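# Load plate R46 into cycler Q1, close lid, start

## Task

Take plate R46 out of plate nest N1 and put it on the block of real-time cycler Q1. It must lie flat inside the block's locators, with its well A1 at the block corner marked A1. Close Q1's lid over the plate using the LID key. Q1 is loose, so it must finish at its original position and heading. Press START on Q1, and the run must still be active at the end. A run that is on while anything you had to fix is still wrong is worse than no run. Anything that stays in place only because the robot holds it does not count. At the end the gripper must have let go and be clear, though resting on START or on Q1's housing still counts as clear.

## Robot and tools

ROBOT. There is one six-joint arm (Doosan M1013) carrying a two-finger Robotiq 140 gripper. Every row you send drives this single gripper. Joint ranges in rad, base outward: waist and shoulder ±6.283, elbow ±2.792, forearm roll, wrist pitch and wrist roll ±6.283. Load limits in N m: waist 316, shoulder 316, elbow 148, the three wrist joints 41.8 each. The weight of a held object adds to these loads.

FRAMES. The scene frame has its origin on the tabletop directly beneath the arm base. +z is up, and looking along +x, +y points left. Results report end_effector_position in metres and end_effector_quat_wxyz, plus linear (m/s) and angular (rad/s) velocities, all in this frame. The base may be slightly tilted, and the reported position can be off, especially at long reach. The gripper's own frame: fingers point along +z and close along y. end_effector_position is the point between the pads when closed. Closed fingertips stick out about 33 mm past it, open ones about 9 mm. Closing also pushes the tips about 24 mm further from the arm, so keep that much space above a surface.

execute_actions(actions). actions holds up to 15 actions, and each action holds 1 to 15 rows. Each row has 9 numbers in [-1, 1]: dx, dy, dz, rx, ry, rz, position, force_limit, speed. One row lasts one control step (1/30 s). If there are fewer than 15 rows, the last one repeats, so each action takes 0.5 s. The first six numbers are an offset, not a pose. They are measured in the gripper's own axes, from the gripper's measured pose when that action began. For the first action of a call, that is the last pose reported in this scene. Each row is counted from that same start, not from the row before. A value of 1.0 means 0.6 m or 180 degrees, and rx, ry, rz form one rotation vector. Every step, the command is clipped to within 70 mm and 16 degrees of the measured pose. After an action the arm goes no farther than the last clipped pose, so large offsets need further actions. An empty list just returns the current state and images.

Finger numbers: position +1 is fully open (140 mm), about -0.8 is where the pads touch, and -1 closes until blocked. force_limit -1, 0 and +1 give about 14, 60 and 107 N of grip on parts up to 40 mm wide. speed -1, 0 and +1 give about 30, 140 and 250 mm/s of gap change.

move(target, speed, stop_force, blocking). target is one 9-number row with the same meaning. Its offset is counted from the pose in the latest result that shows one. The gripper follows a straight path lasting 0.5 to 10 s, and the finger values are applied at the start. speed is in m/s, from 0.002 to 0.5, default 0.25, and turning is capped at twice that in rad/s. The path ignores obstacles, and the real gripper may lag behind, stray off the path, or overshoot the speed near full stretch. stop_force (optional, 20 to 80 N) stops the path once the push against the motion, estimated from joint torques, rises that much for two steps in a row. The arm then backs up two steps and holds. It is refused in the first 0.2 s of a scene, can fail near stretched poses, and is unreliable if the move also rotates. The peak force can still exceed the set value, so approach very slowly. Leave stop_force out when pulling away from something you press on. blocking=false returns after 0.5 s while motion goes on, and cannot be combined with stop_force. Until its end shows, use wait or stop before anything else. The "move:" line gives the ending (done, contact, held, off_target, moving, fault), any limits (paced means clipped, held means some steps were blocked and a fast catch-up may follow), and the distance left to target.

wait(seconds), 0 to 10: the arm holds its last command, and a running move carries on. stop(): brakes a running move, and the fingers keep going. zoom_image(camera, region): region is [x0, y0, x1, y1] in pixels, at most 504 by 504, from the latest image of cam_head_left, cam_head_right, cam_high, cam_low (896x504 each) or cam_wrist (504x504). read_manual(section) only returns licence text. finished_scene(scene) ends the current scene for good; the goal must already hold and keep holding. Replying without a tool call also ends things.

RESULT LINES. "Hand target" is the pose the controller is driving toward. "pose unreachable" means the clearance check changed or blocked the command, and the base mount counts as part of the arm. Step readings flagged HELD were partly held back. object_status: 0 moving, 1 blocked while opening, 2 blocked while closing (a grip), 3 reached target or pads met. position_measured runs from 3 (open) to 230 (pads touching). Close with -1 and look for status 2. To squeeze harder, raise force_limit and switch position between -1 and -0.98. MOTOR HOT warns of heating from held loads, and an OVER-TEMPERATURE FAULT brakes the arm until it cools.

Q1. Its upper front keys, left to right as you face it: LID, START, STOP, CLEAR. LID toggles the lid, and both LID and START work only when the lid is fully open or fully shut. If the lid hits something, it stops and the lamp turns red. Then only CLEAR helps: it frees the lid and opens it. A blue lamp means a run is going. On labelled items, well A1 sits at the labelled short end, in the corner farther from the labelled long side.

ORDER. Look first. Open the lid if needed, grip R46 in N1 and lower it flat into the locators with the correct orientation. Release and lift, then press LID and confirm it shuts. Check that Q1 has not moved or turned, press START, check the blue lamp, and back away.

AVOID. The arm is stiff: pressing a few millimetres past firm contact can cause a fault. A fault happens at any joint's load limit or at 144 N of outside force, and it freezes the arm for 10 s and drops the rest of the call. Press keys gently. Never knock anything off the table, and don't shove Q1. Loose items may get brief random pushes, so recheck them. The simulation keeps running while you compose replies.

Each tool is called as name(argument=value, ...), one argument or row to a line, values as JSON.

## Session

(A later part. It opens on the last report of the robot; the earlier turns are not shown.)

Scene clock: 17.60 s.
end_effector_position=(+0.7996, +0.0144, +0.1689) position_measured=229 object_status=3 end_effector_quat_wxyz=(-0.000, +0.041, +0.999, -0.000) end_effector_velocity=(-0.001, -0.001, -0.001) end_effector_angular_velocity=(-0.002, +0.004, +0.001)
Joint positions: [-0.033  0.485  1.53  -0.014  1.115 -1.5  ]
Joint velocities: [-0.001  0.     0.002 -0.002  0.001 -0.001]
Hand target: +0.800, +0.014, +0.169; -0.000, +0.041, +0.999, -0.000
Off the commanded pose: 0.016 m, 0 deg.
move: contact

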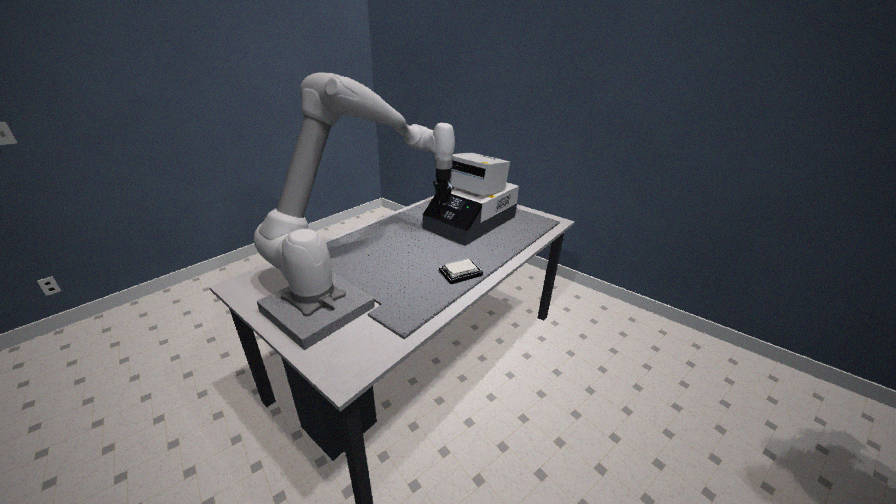

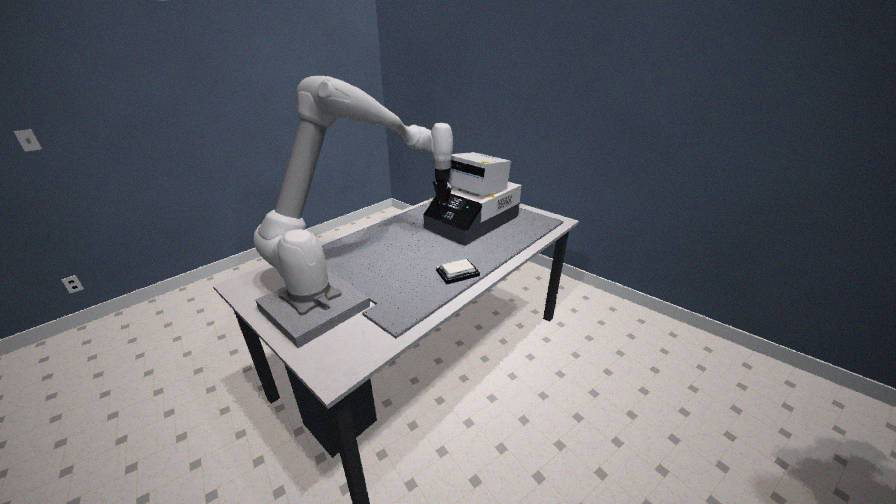

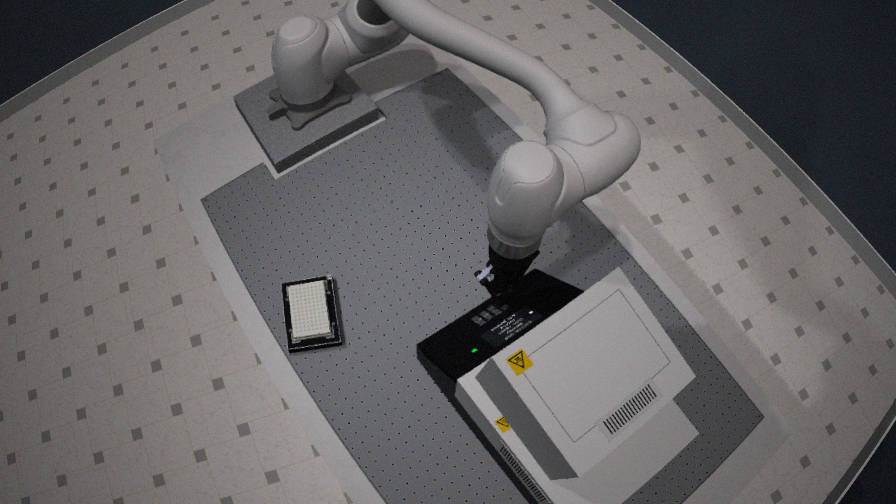

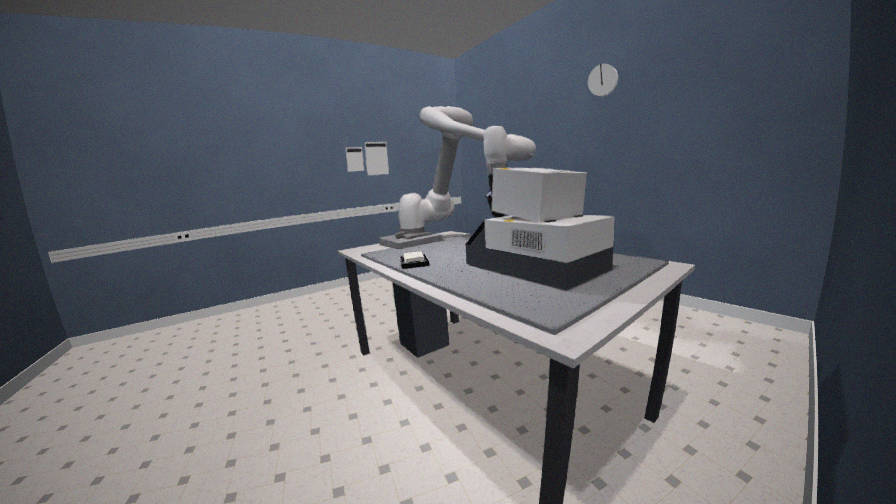

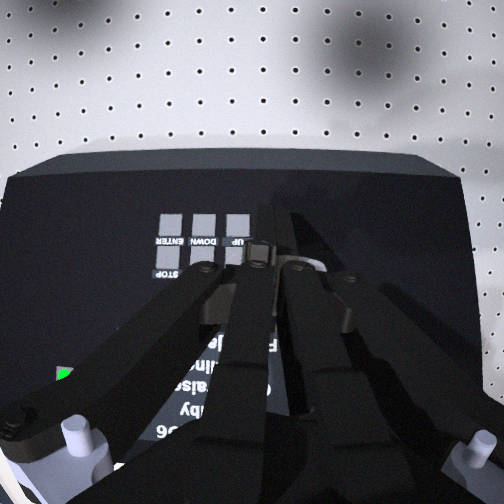

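move(
  target=[0.382,-0.640,-0.218,0,0,0.18,1,0,0.5],
  speed=0.25,
)

Scene clock: 20.67 s.
end_effector_position=(+0.5389, -0.3491, +0.3000) position_measured=3 object_status=3 end_effector_quat_wxyz=(-0.000, +0.319, +0.948, -0.001) end_effector_velocity=(+0.000, +0.000, +0.000) end_effector_angular_velocity=(-0.000, -0.000, +0.001)
Joint positions: [-0.641  0.161  1.721 -0.004  1.243 -1.546]
Joint velocities: [ 0.    -0.    -0.     0.     0.    -0.001]
Hand target: +0.539, -0.349, +0.300; -0.000, +0.319, +0.948, -0.001
Off the commanded pose: 0.001 m, 0 deg.
move: done

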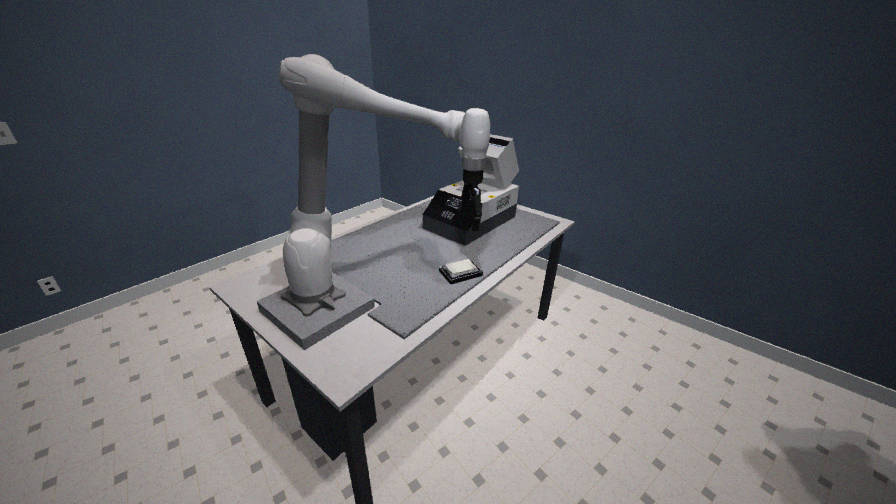

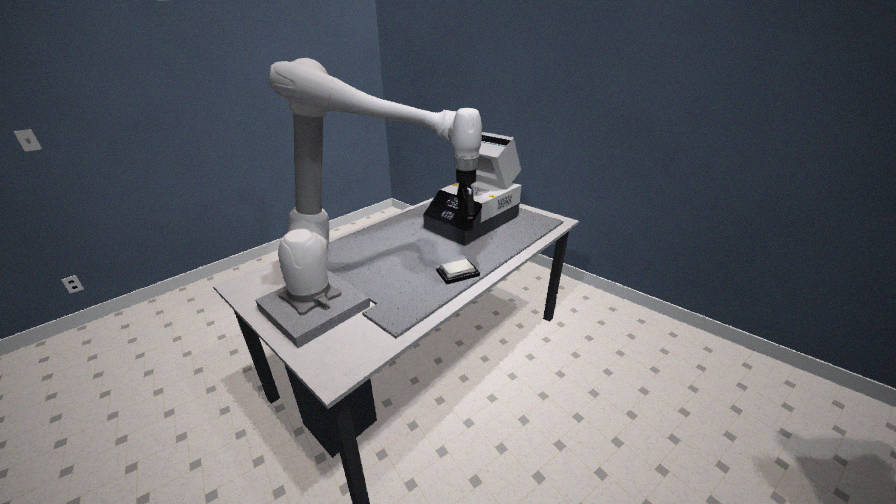

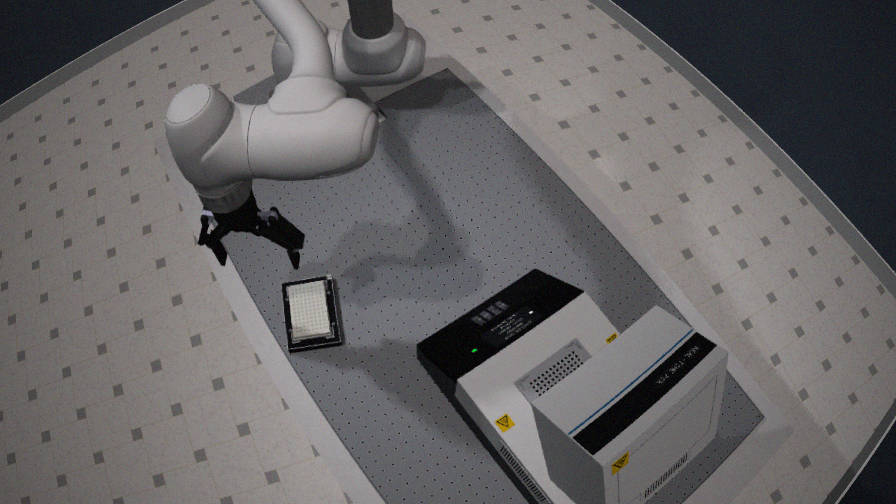

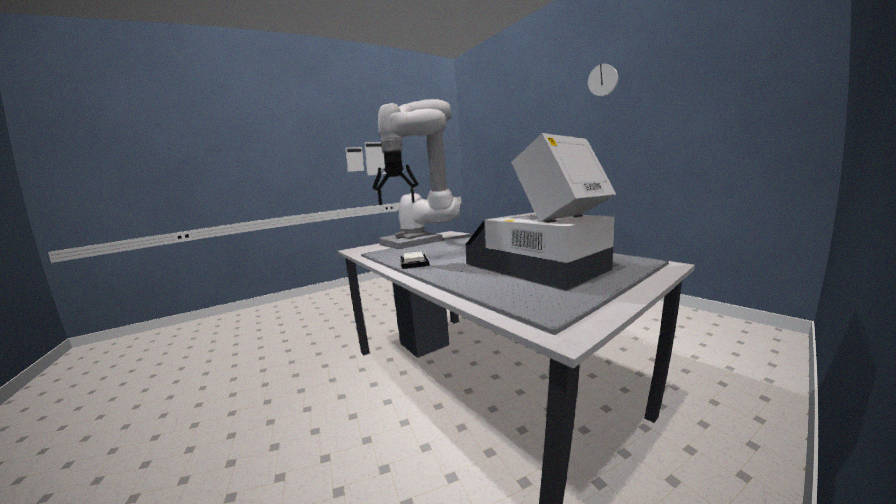

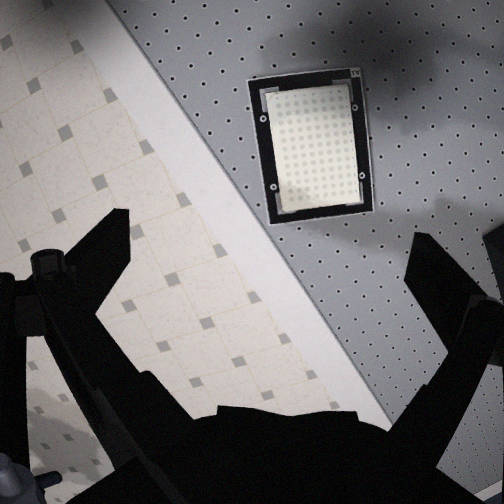

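zoom_image(
  camera="cam_wrist",
  region=[230, 50, 400, 240],
)

zoom_image(
  camera="cam_high",
  region=[480, 300, 660, 440],
)

Region (230, 50, 400, 240) of cam_wrist's 504x504 image, scaled by 2.653, with more detail than that image has; it fills the left 451 columns of this view, and the rest is white.

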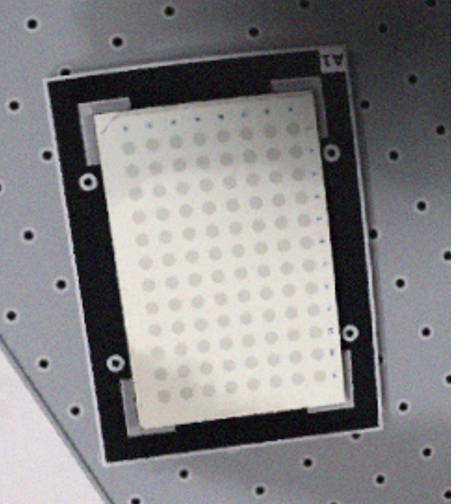

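Region (480, 300, 660, 440) of cam_high's 896x504 image, scaled by 2.800, with more detail than that image has.

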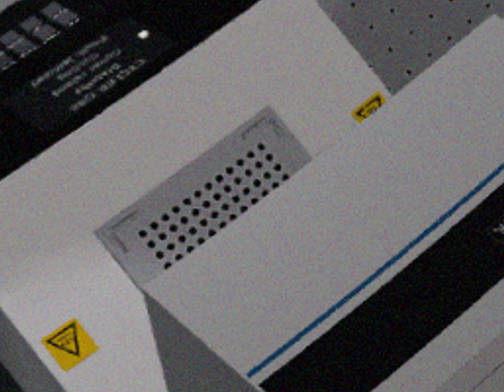

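move(
  target=[-0.008,0.075,0.30,0,0,-0.036,0.45,0,0.5],
  speed=0.2,
)

Scene clock: 23.10 s.
end_effector_position=(+0.5696, -0.3160, +0.1201) position_measured=72 object_status=3 end_effector_quat_wxyz=(-0.000, +0.264, +0.964, -0.001) end_effector_velocity=(-0.000, +0.000, -0.001) end_effector_angular_velocity=(+0.001, +0.001, -0.001)
Joint positions: [-0.572  0.315  1.885 -0.006  0.926 -1.589]
Joint velocities: [-0.     0.     0.001  0.001 -0.     0.   ]
Hand target: +0.570, -0.316, +0.120; -0.000, +0.264, +0.964, -0.001
Off the commanded pose: 0.000 m, 0 deg.
move: done

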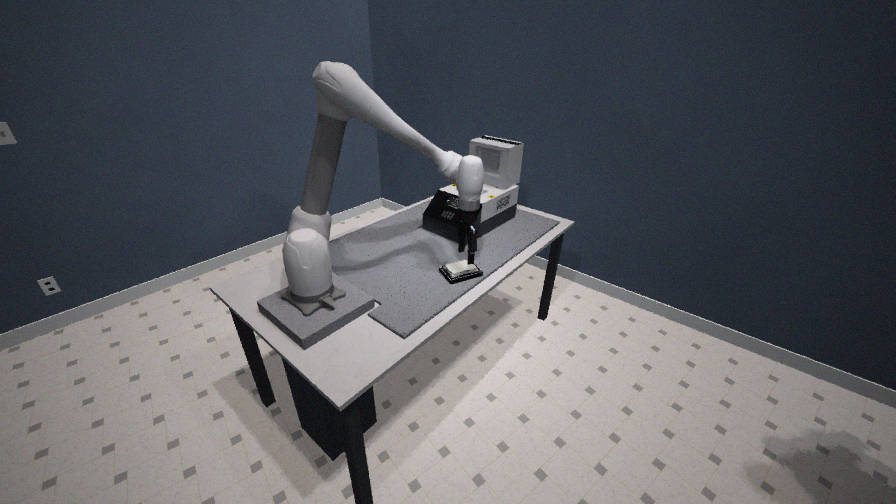

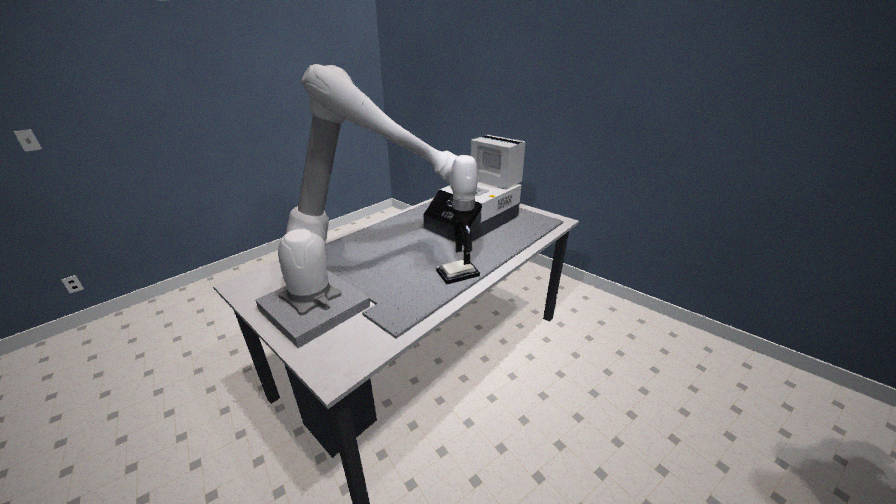

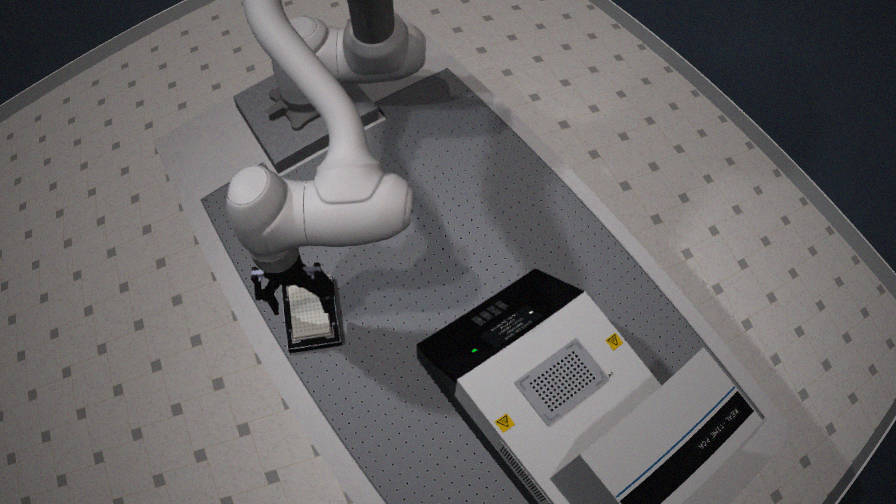

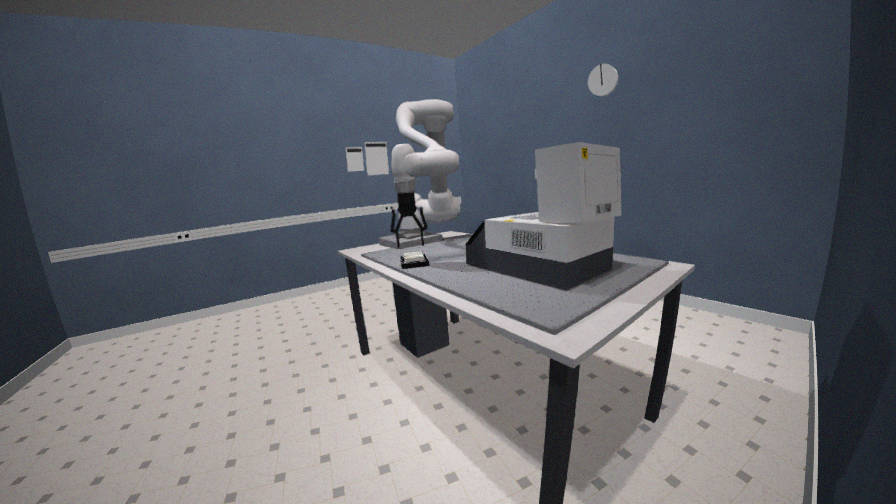

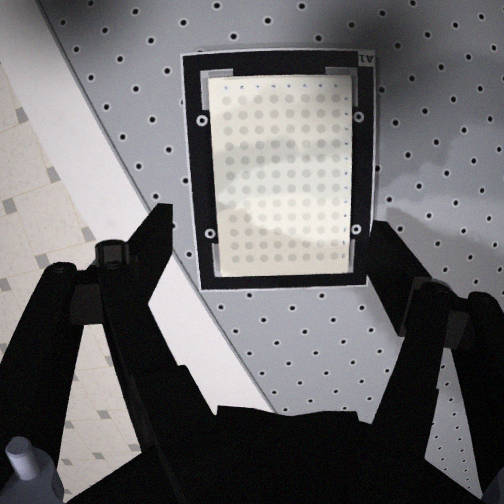

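move(
  target=[0.038,0.0135,0.033,0,0,-0.015,0.45,0,0.5],
  speed=0.08,
)

Scene clock: 24.17 s.
end_effector_position=(+0.5542, -0.2974, +0.1003) position_measured=72 object_status=3 end_effector_quat_wxyz=(-0.000, +0.242, +0.970, -0.001) end_effector_velocity=(-0.000, +0.001, -0.000) end_effector_angular_velocity=(+0.001, +0.000, -0.000)
Joint positions: [-0.559  0.306  1.943 -0.007  0.877 -1.623]
Joint velocities: [ 0.    -0.     0.001  0.001  0.     0.   ]
Hand target: +0.554, -0.297, +0.100; -0.000, +0.242, +0.970, -0.001
Off the commanded pose: 0.000 m, 0 deg.
move: done

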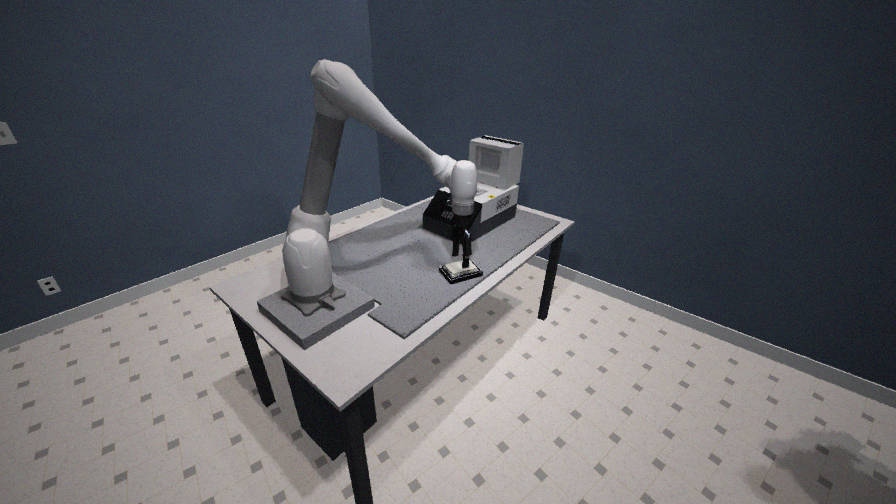

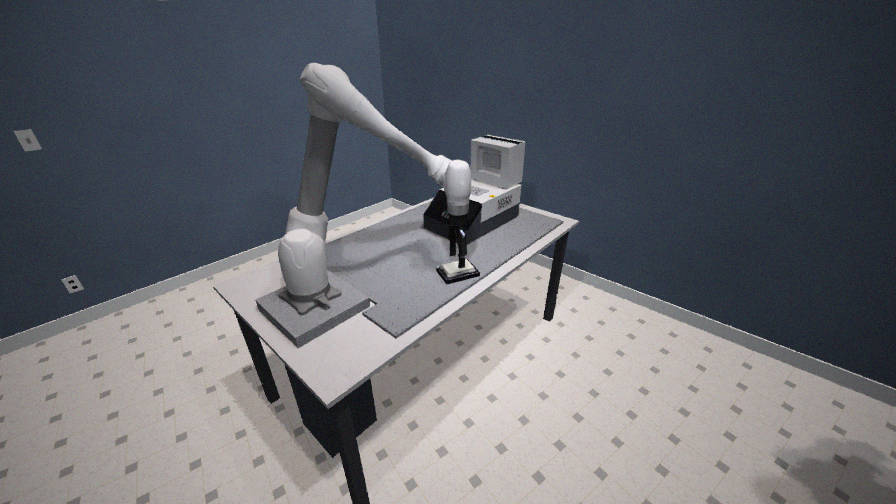

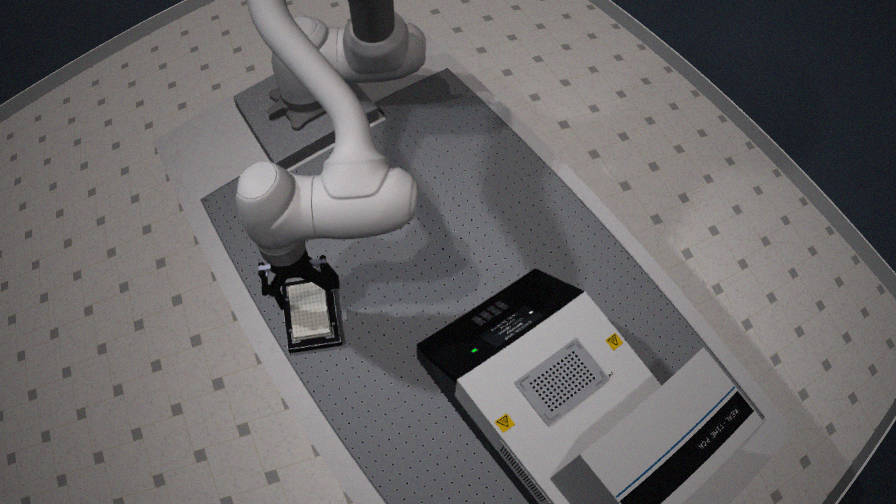

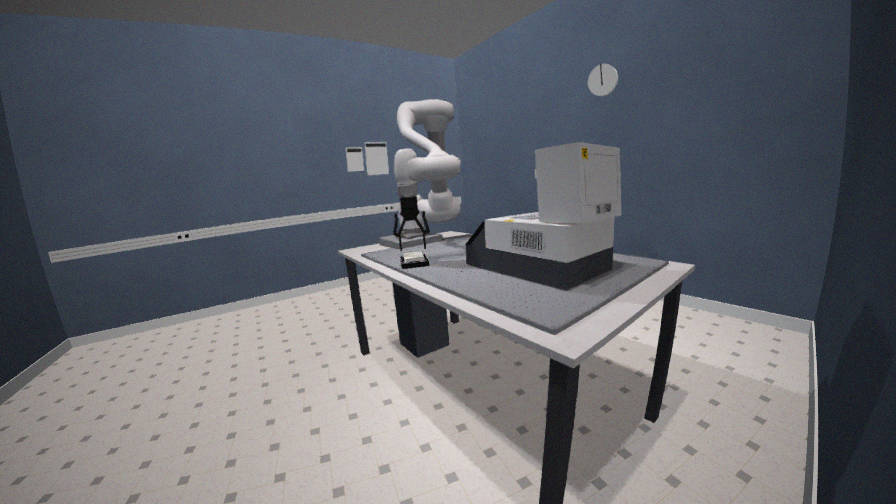

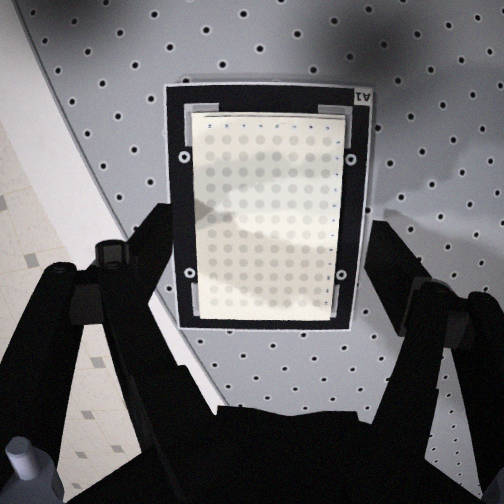

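move(
  target=[0,-0.003,0.045,0,0,0,0.45,0,0.5],
  speed=0.03,
)

Scene clock: 25.83 s.
end_effector_position=(+0.5533, -0.2990, +0.0734) position_measured=72 object_status=3 end_effector_quat_wxyz=(-0.000, +0.241, +0.970, -0.001) end_effector_velocity=(-0.001, +0.001, -0.001) end_effector_angular_velocity=(+0.001, +0.002, +0.001)
Joint positions: [-0.562  0.336  1.962 -0.007  0.828 -1.626]
Joint velocities: [ 0.     0.     0.002 -0.     0.    -0.   ]
Hand target: +0.553, -0.299, +0.073; -0.000, +0.241, +0.970, -0.001
Off the commanded pose: 0.000 m, 0 deg.
move: done

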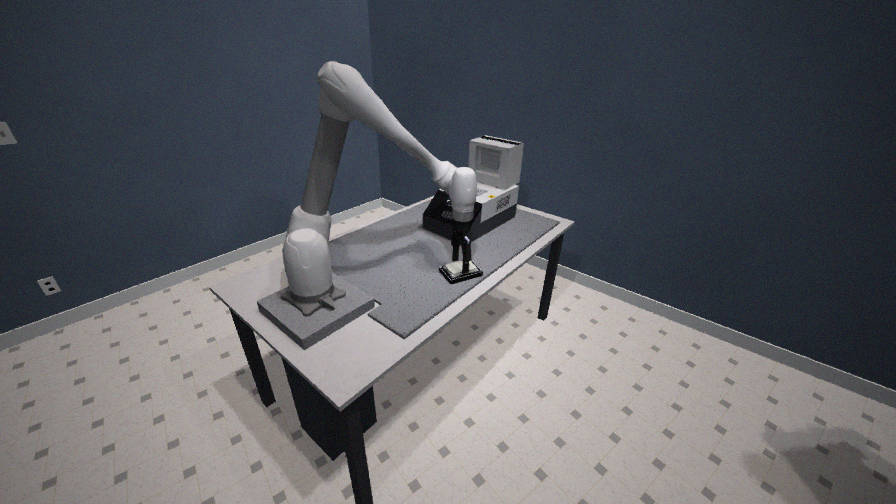

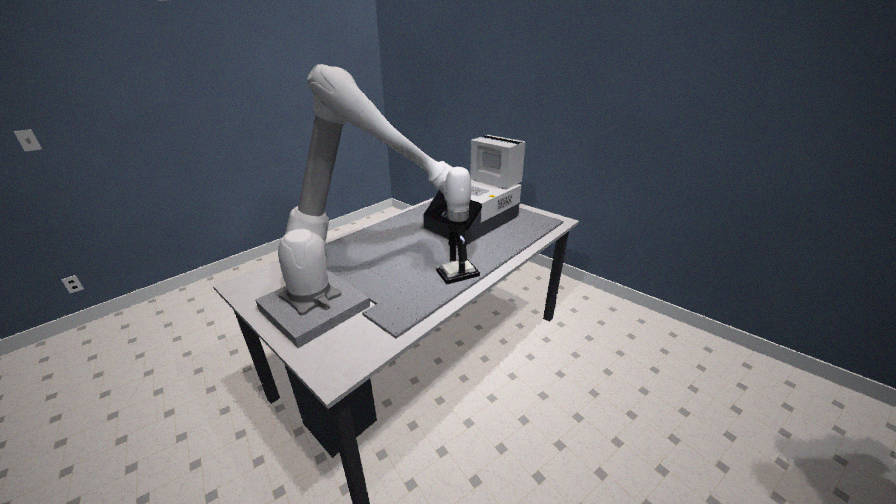

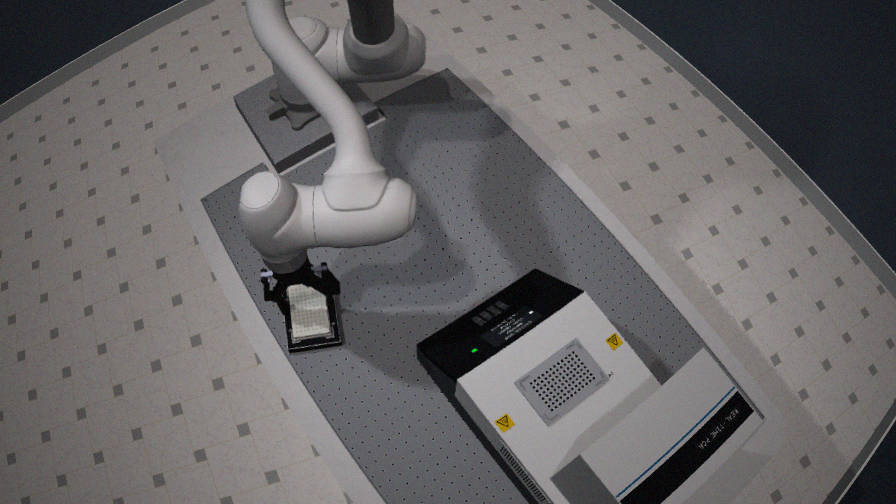

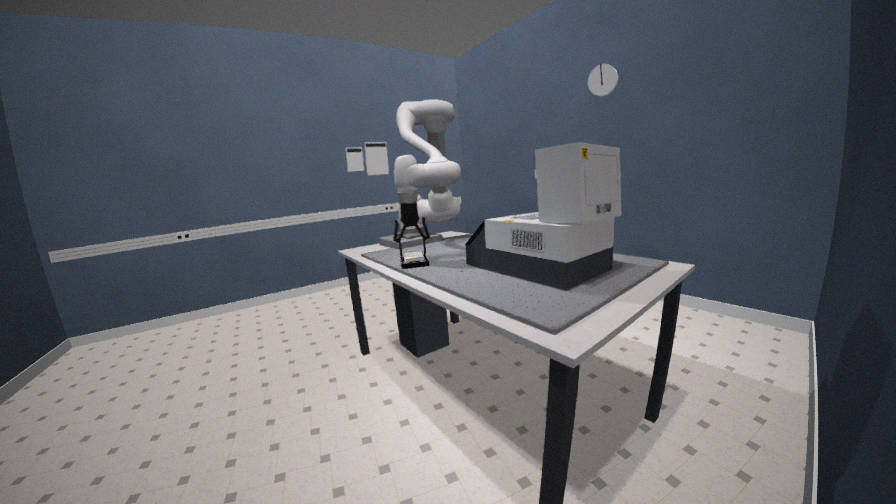

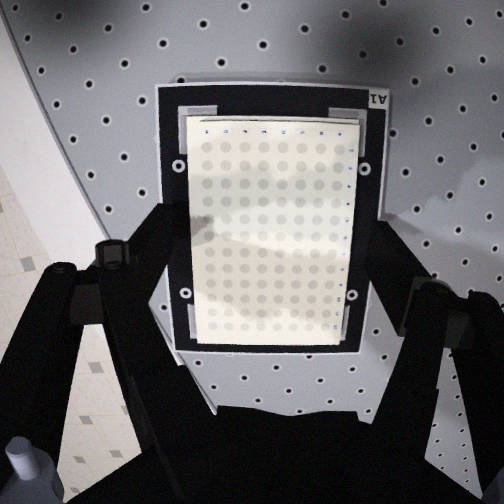

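move(
  target=[0,0,0.012,0,0,0,0.45,0,0.5],
  speed=0.005,
  stop_force=20,
)

Scene clock: 27.73 s.
end_effector_position=(+0.5533, -0.2990, +0.0662) position_measured=72 object_status=3 end_effector_quat_wxyz=(-0.000, +0.241, +0.970, -0.001) end_effector_velocity=(-0.000, -0.000, +0.000) end_effector_angular_velocity=(-0.000, +0.000, +0.001)
Joint positions: [-0.563  0.345  1.966 -0.007  0.815 -1.626]
Joint velocities: [-0.    -0.001  0.    -0.    -0.    -0.001]
Hand target: +0.553, -0.299, +0.066; -0.000, +0.241, +0.970, -0.001
Off the commanded pose: 0.000 m, 0 deg.
move: done

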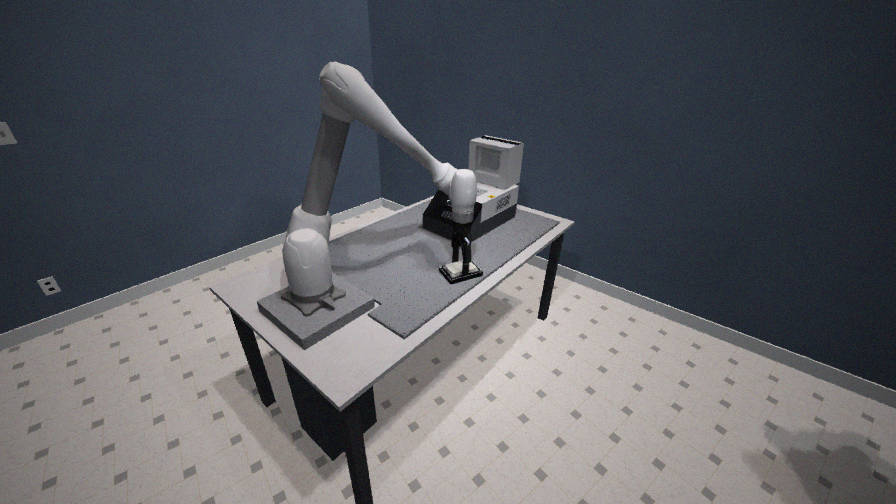

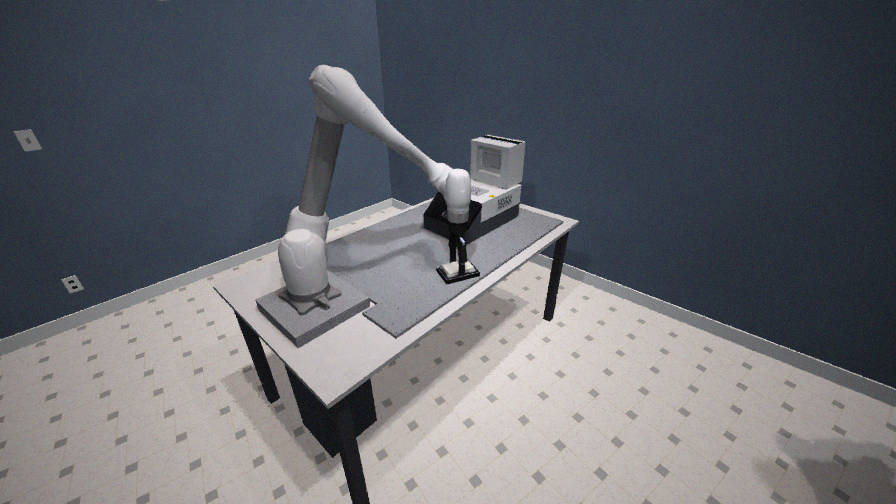

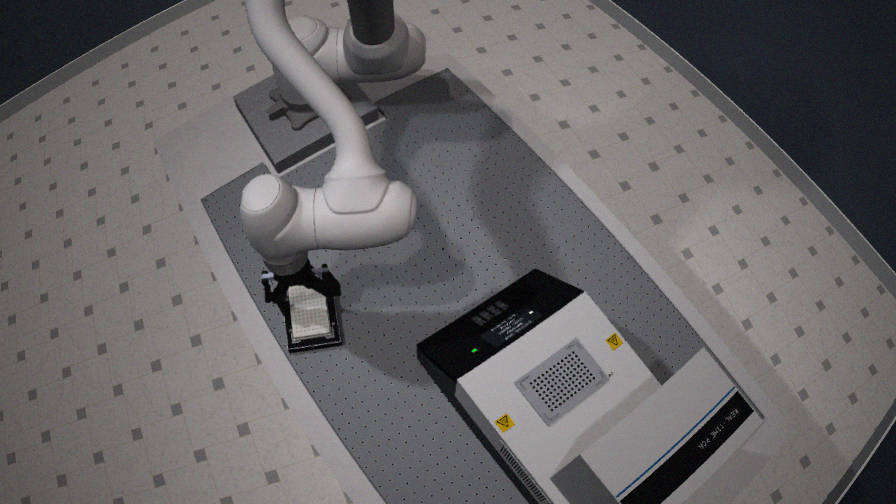

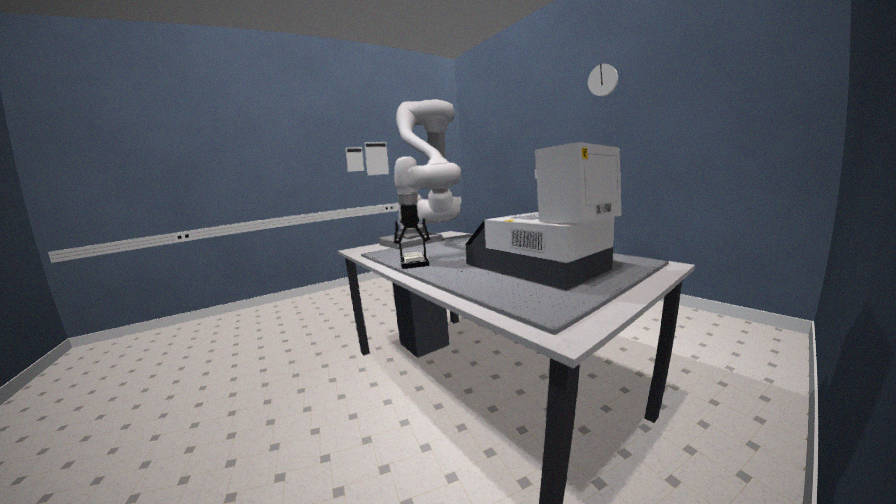

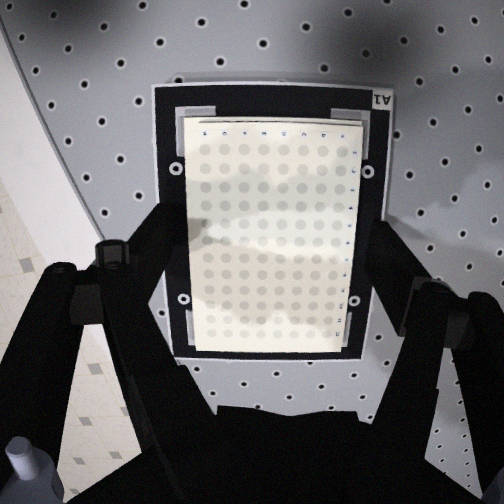

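execute_actions(
  actions=[
    [[0,0,0,0,0,0,-1,0,-0.3]],
    [[0,0,0,0,0,0,-1,0,-0.3]],
    [[0,0,0,0,0,0,-1,0,-0.3]],
  ],
)

Scene clock: 29.43 s.
end_effector_position=(+0.5533, -0.2990, +0.0662) position_measured=106 object_status=2 end_effector_quat_wxyz=(-0.000, +0.241, +0.970, -0.001) end_effector_velocity=(-0.001, +0.000, -0.001) end_effector_angular_velocity=(+0.000, +0.002, +0.001)
Joint positions: [-0.563  0.345  1.966 -0.007  0.815 -1.626]
Joint velocities: [ 0.     0.     0.001 -0.001  0.    -0.001]
Hand target: +0.553, -0.299, +0.066; -0.000, +0.241, +0.970, -0.001
Off the commanded pose: 0.000 m, 0 deg.
Step readings (end_effector_position; steps 1 to 15: 1st action; 16 to 30: 2nd action; 31 to 45: 3rd action):
0: (+0.5533, -0.2990, +0.0662)
1: (+0.5533, -0.2990, +0.0662)
2: (+0.5533, -0.2990, +0.0662)
4: (+0.5533, -0.2990, +0.0662)
8: (+0.5533, -0.2990, +0.0662)
15: (+0.5533, -0.2990, +0.0662)
16: (+0.5533, -0.2990, +0.0662)
17: (+0.5533, -0.2990, +0.0662)
19: (+0.5533, -0.2990, +0.0662)
23: (+0.5533, -0.2990, +0.0662)
30: (+0.5533, -0.2990, +0.0662)
31: (+0.5533, -0.2990, +0.0662)
32: (+0.5533, -0.2990, +0.0662)
34: (+0.5533, -0.2990, +0.0662)
38: (+0.5533, -0.2990, +0.0662)
45: end_effector_position above

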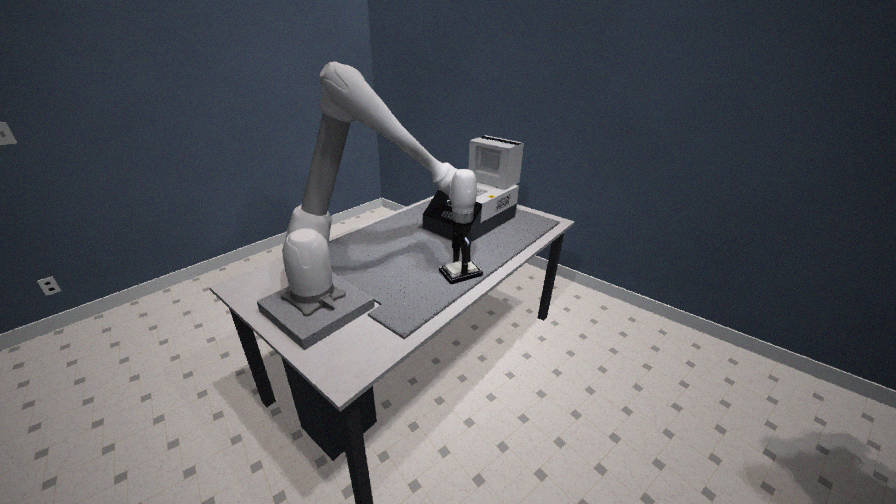

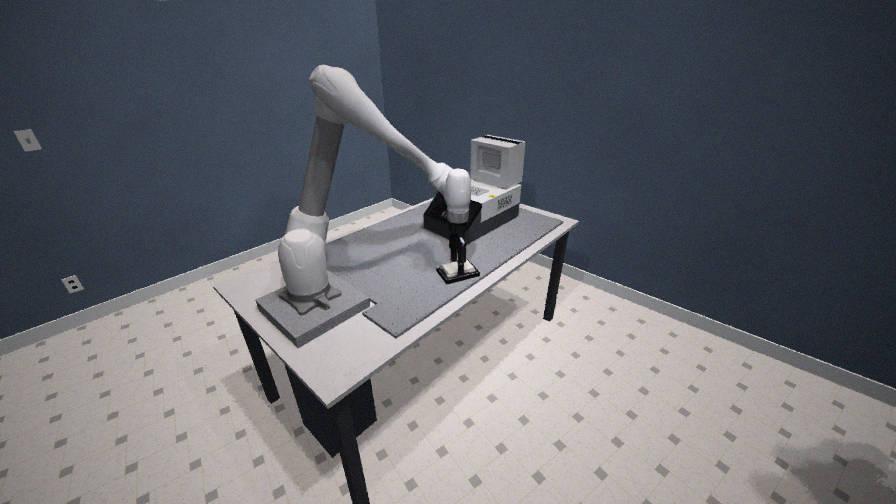

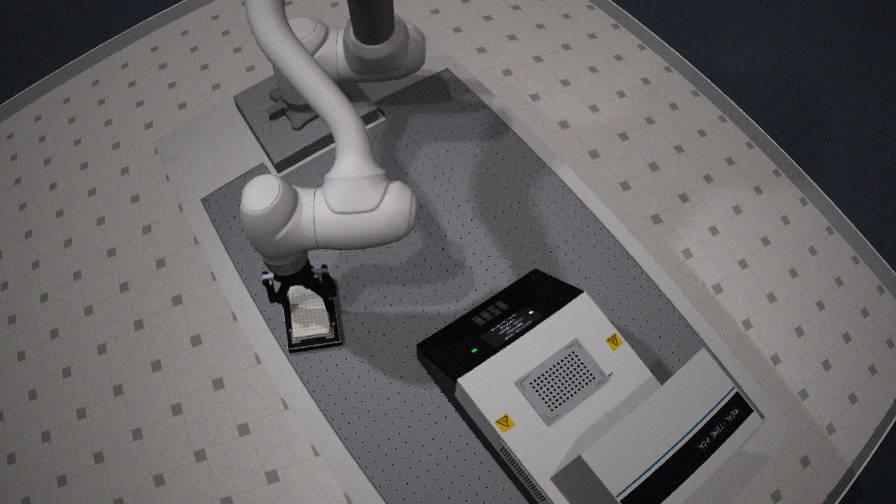

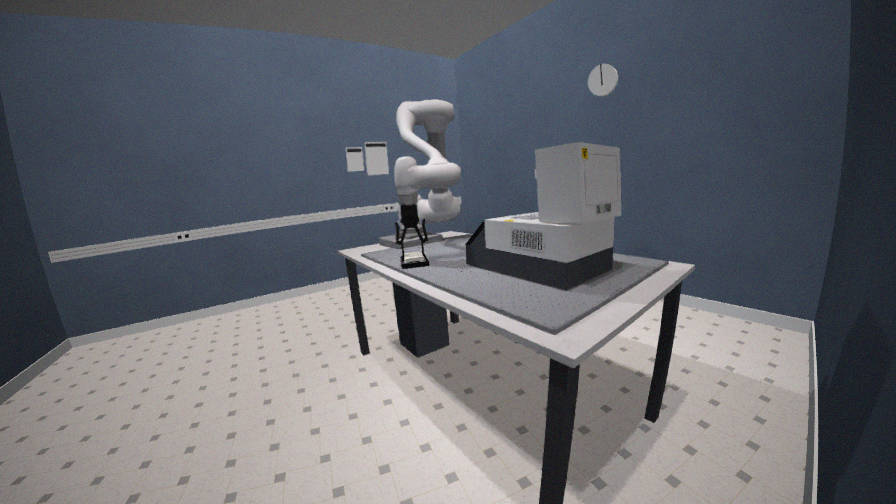

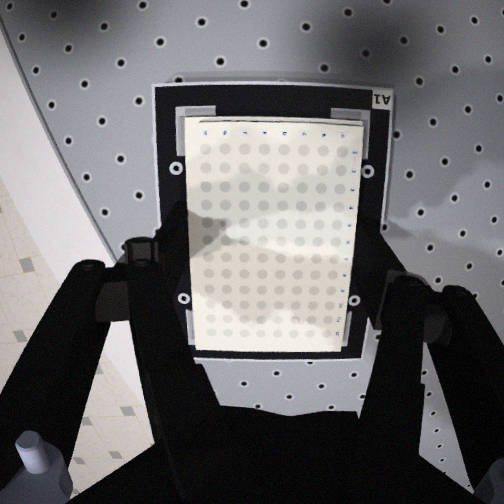

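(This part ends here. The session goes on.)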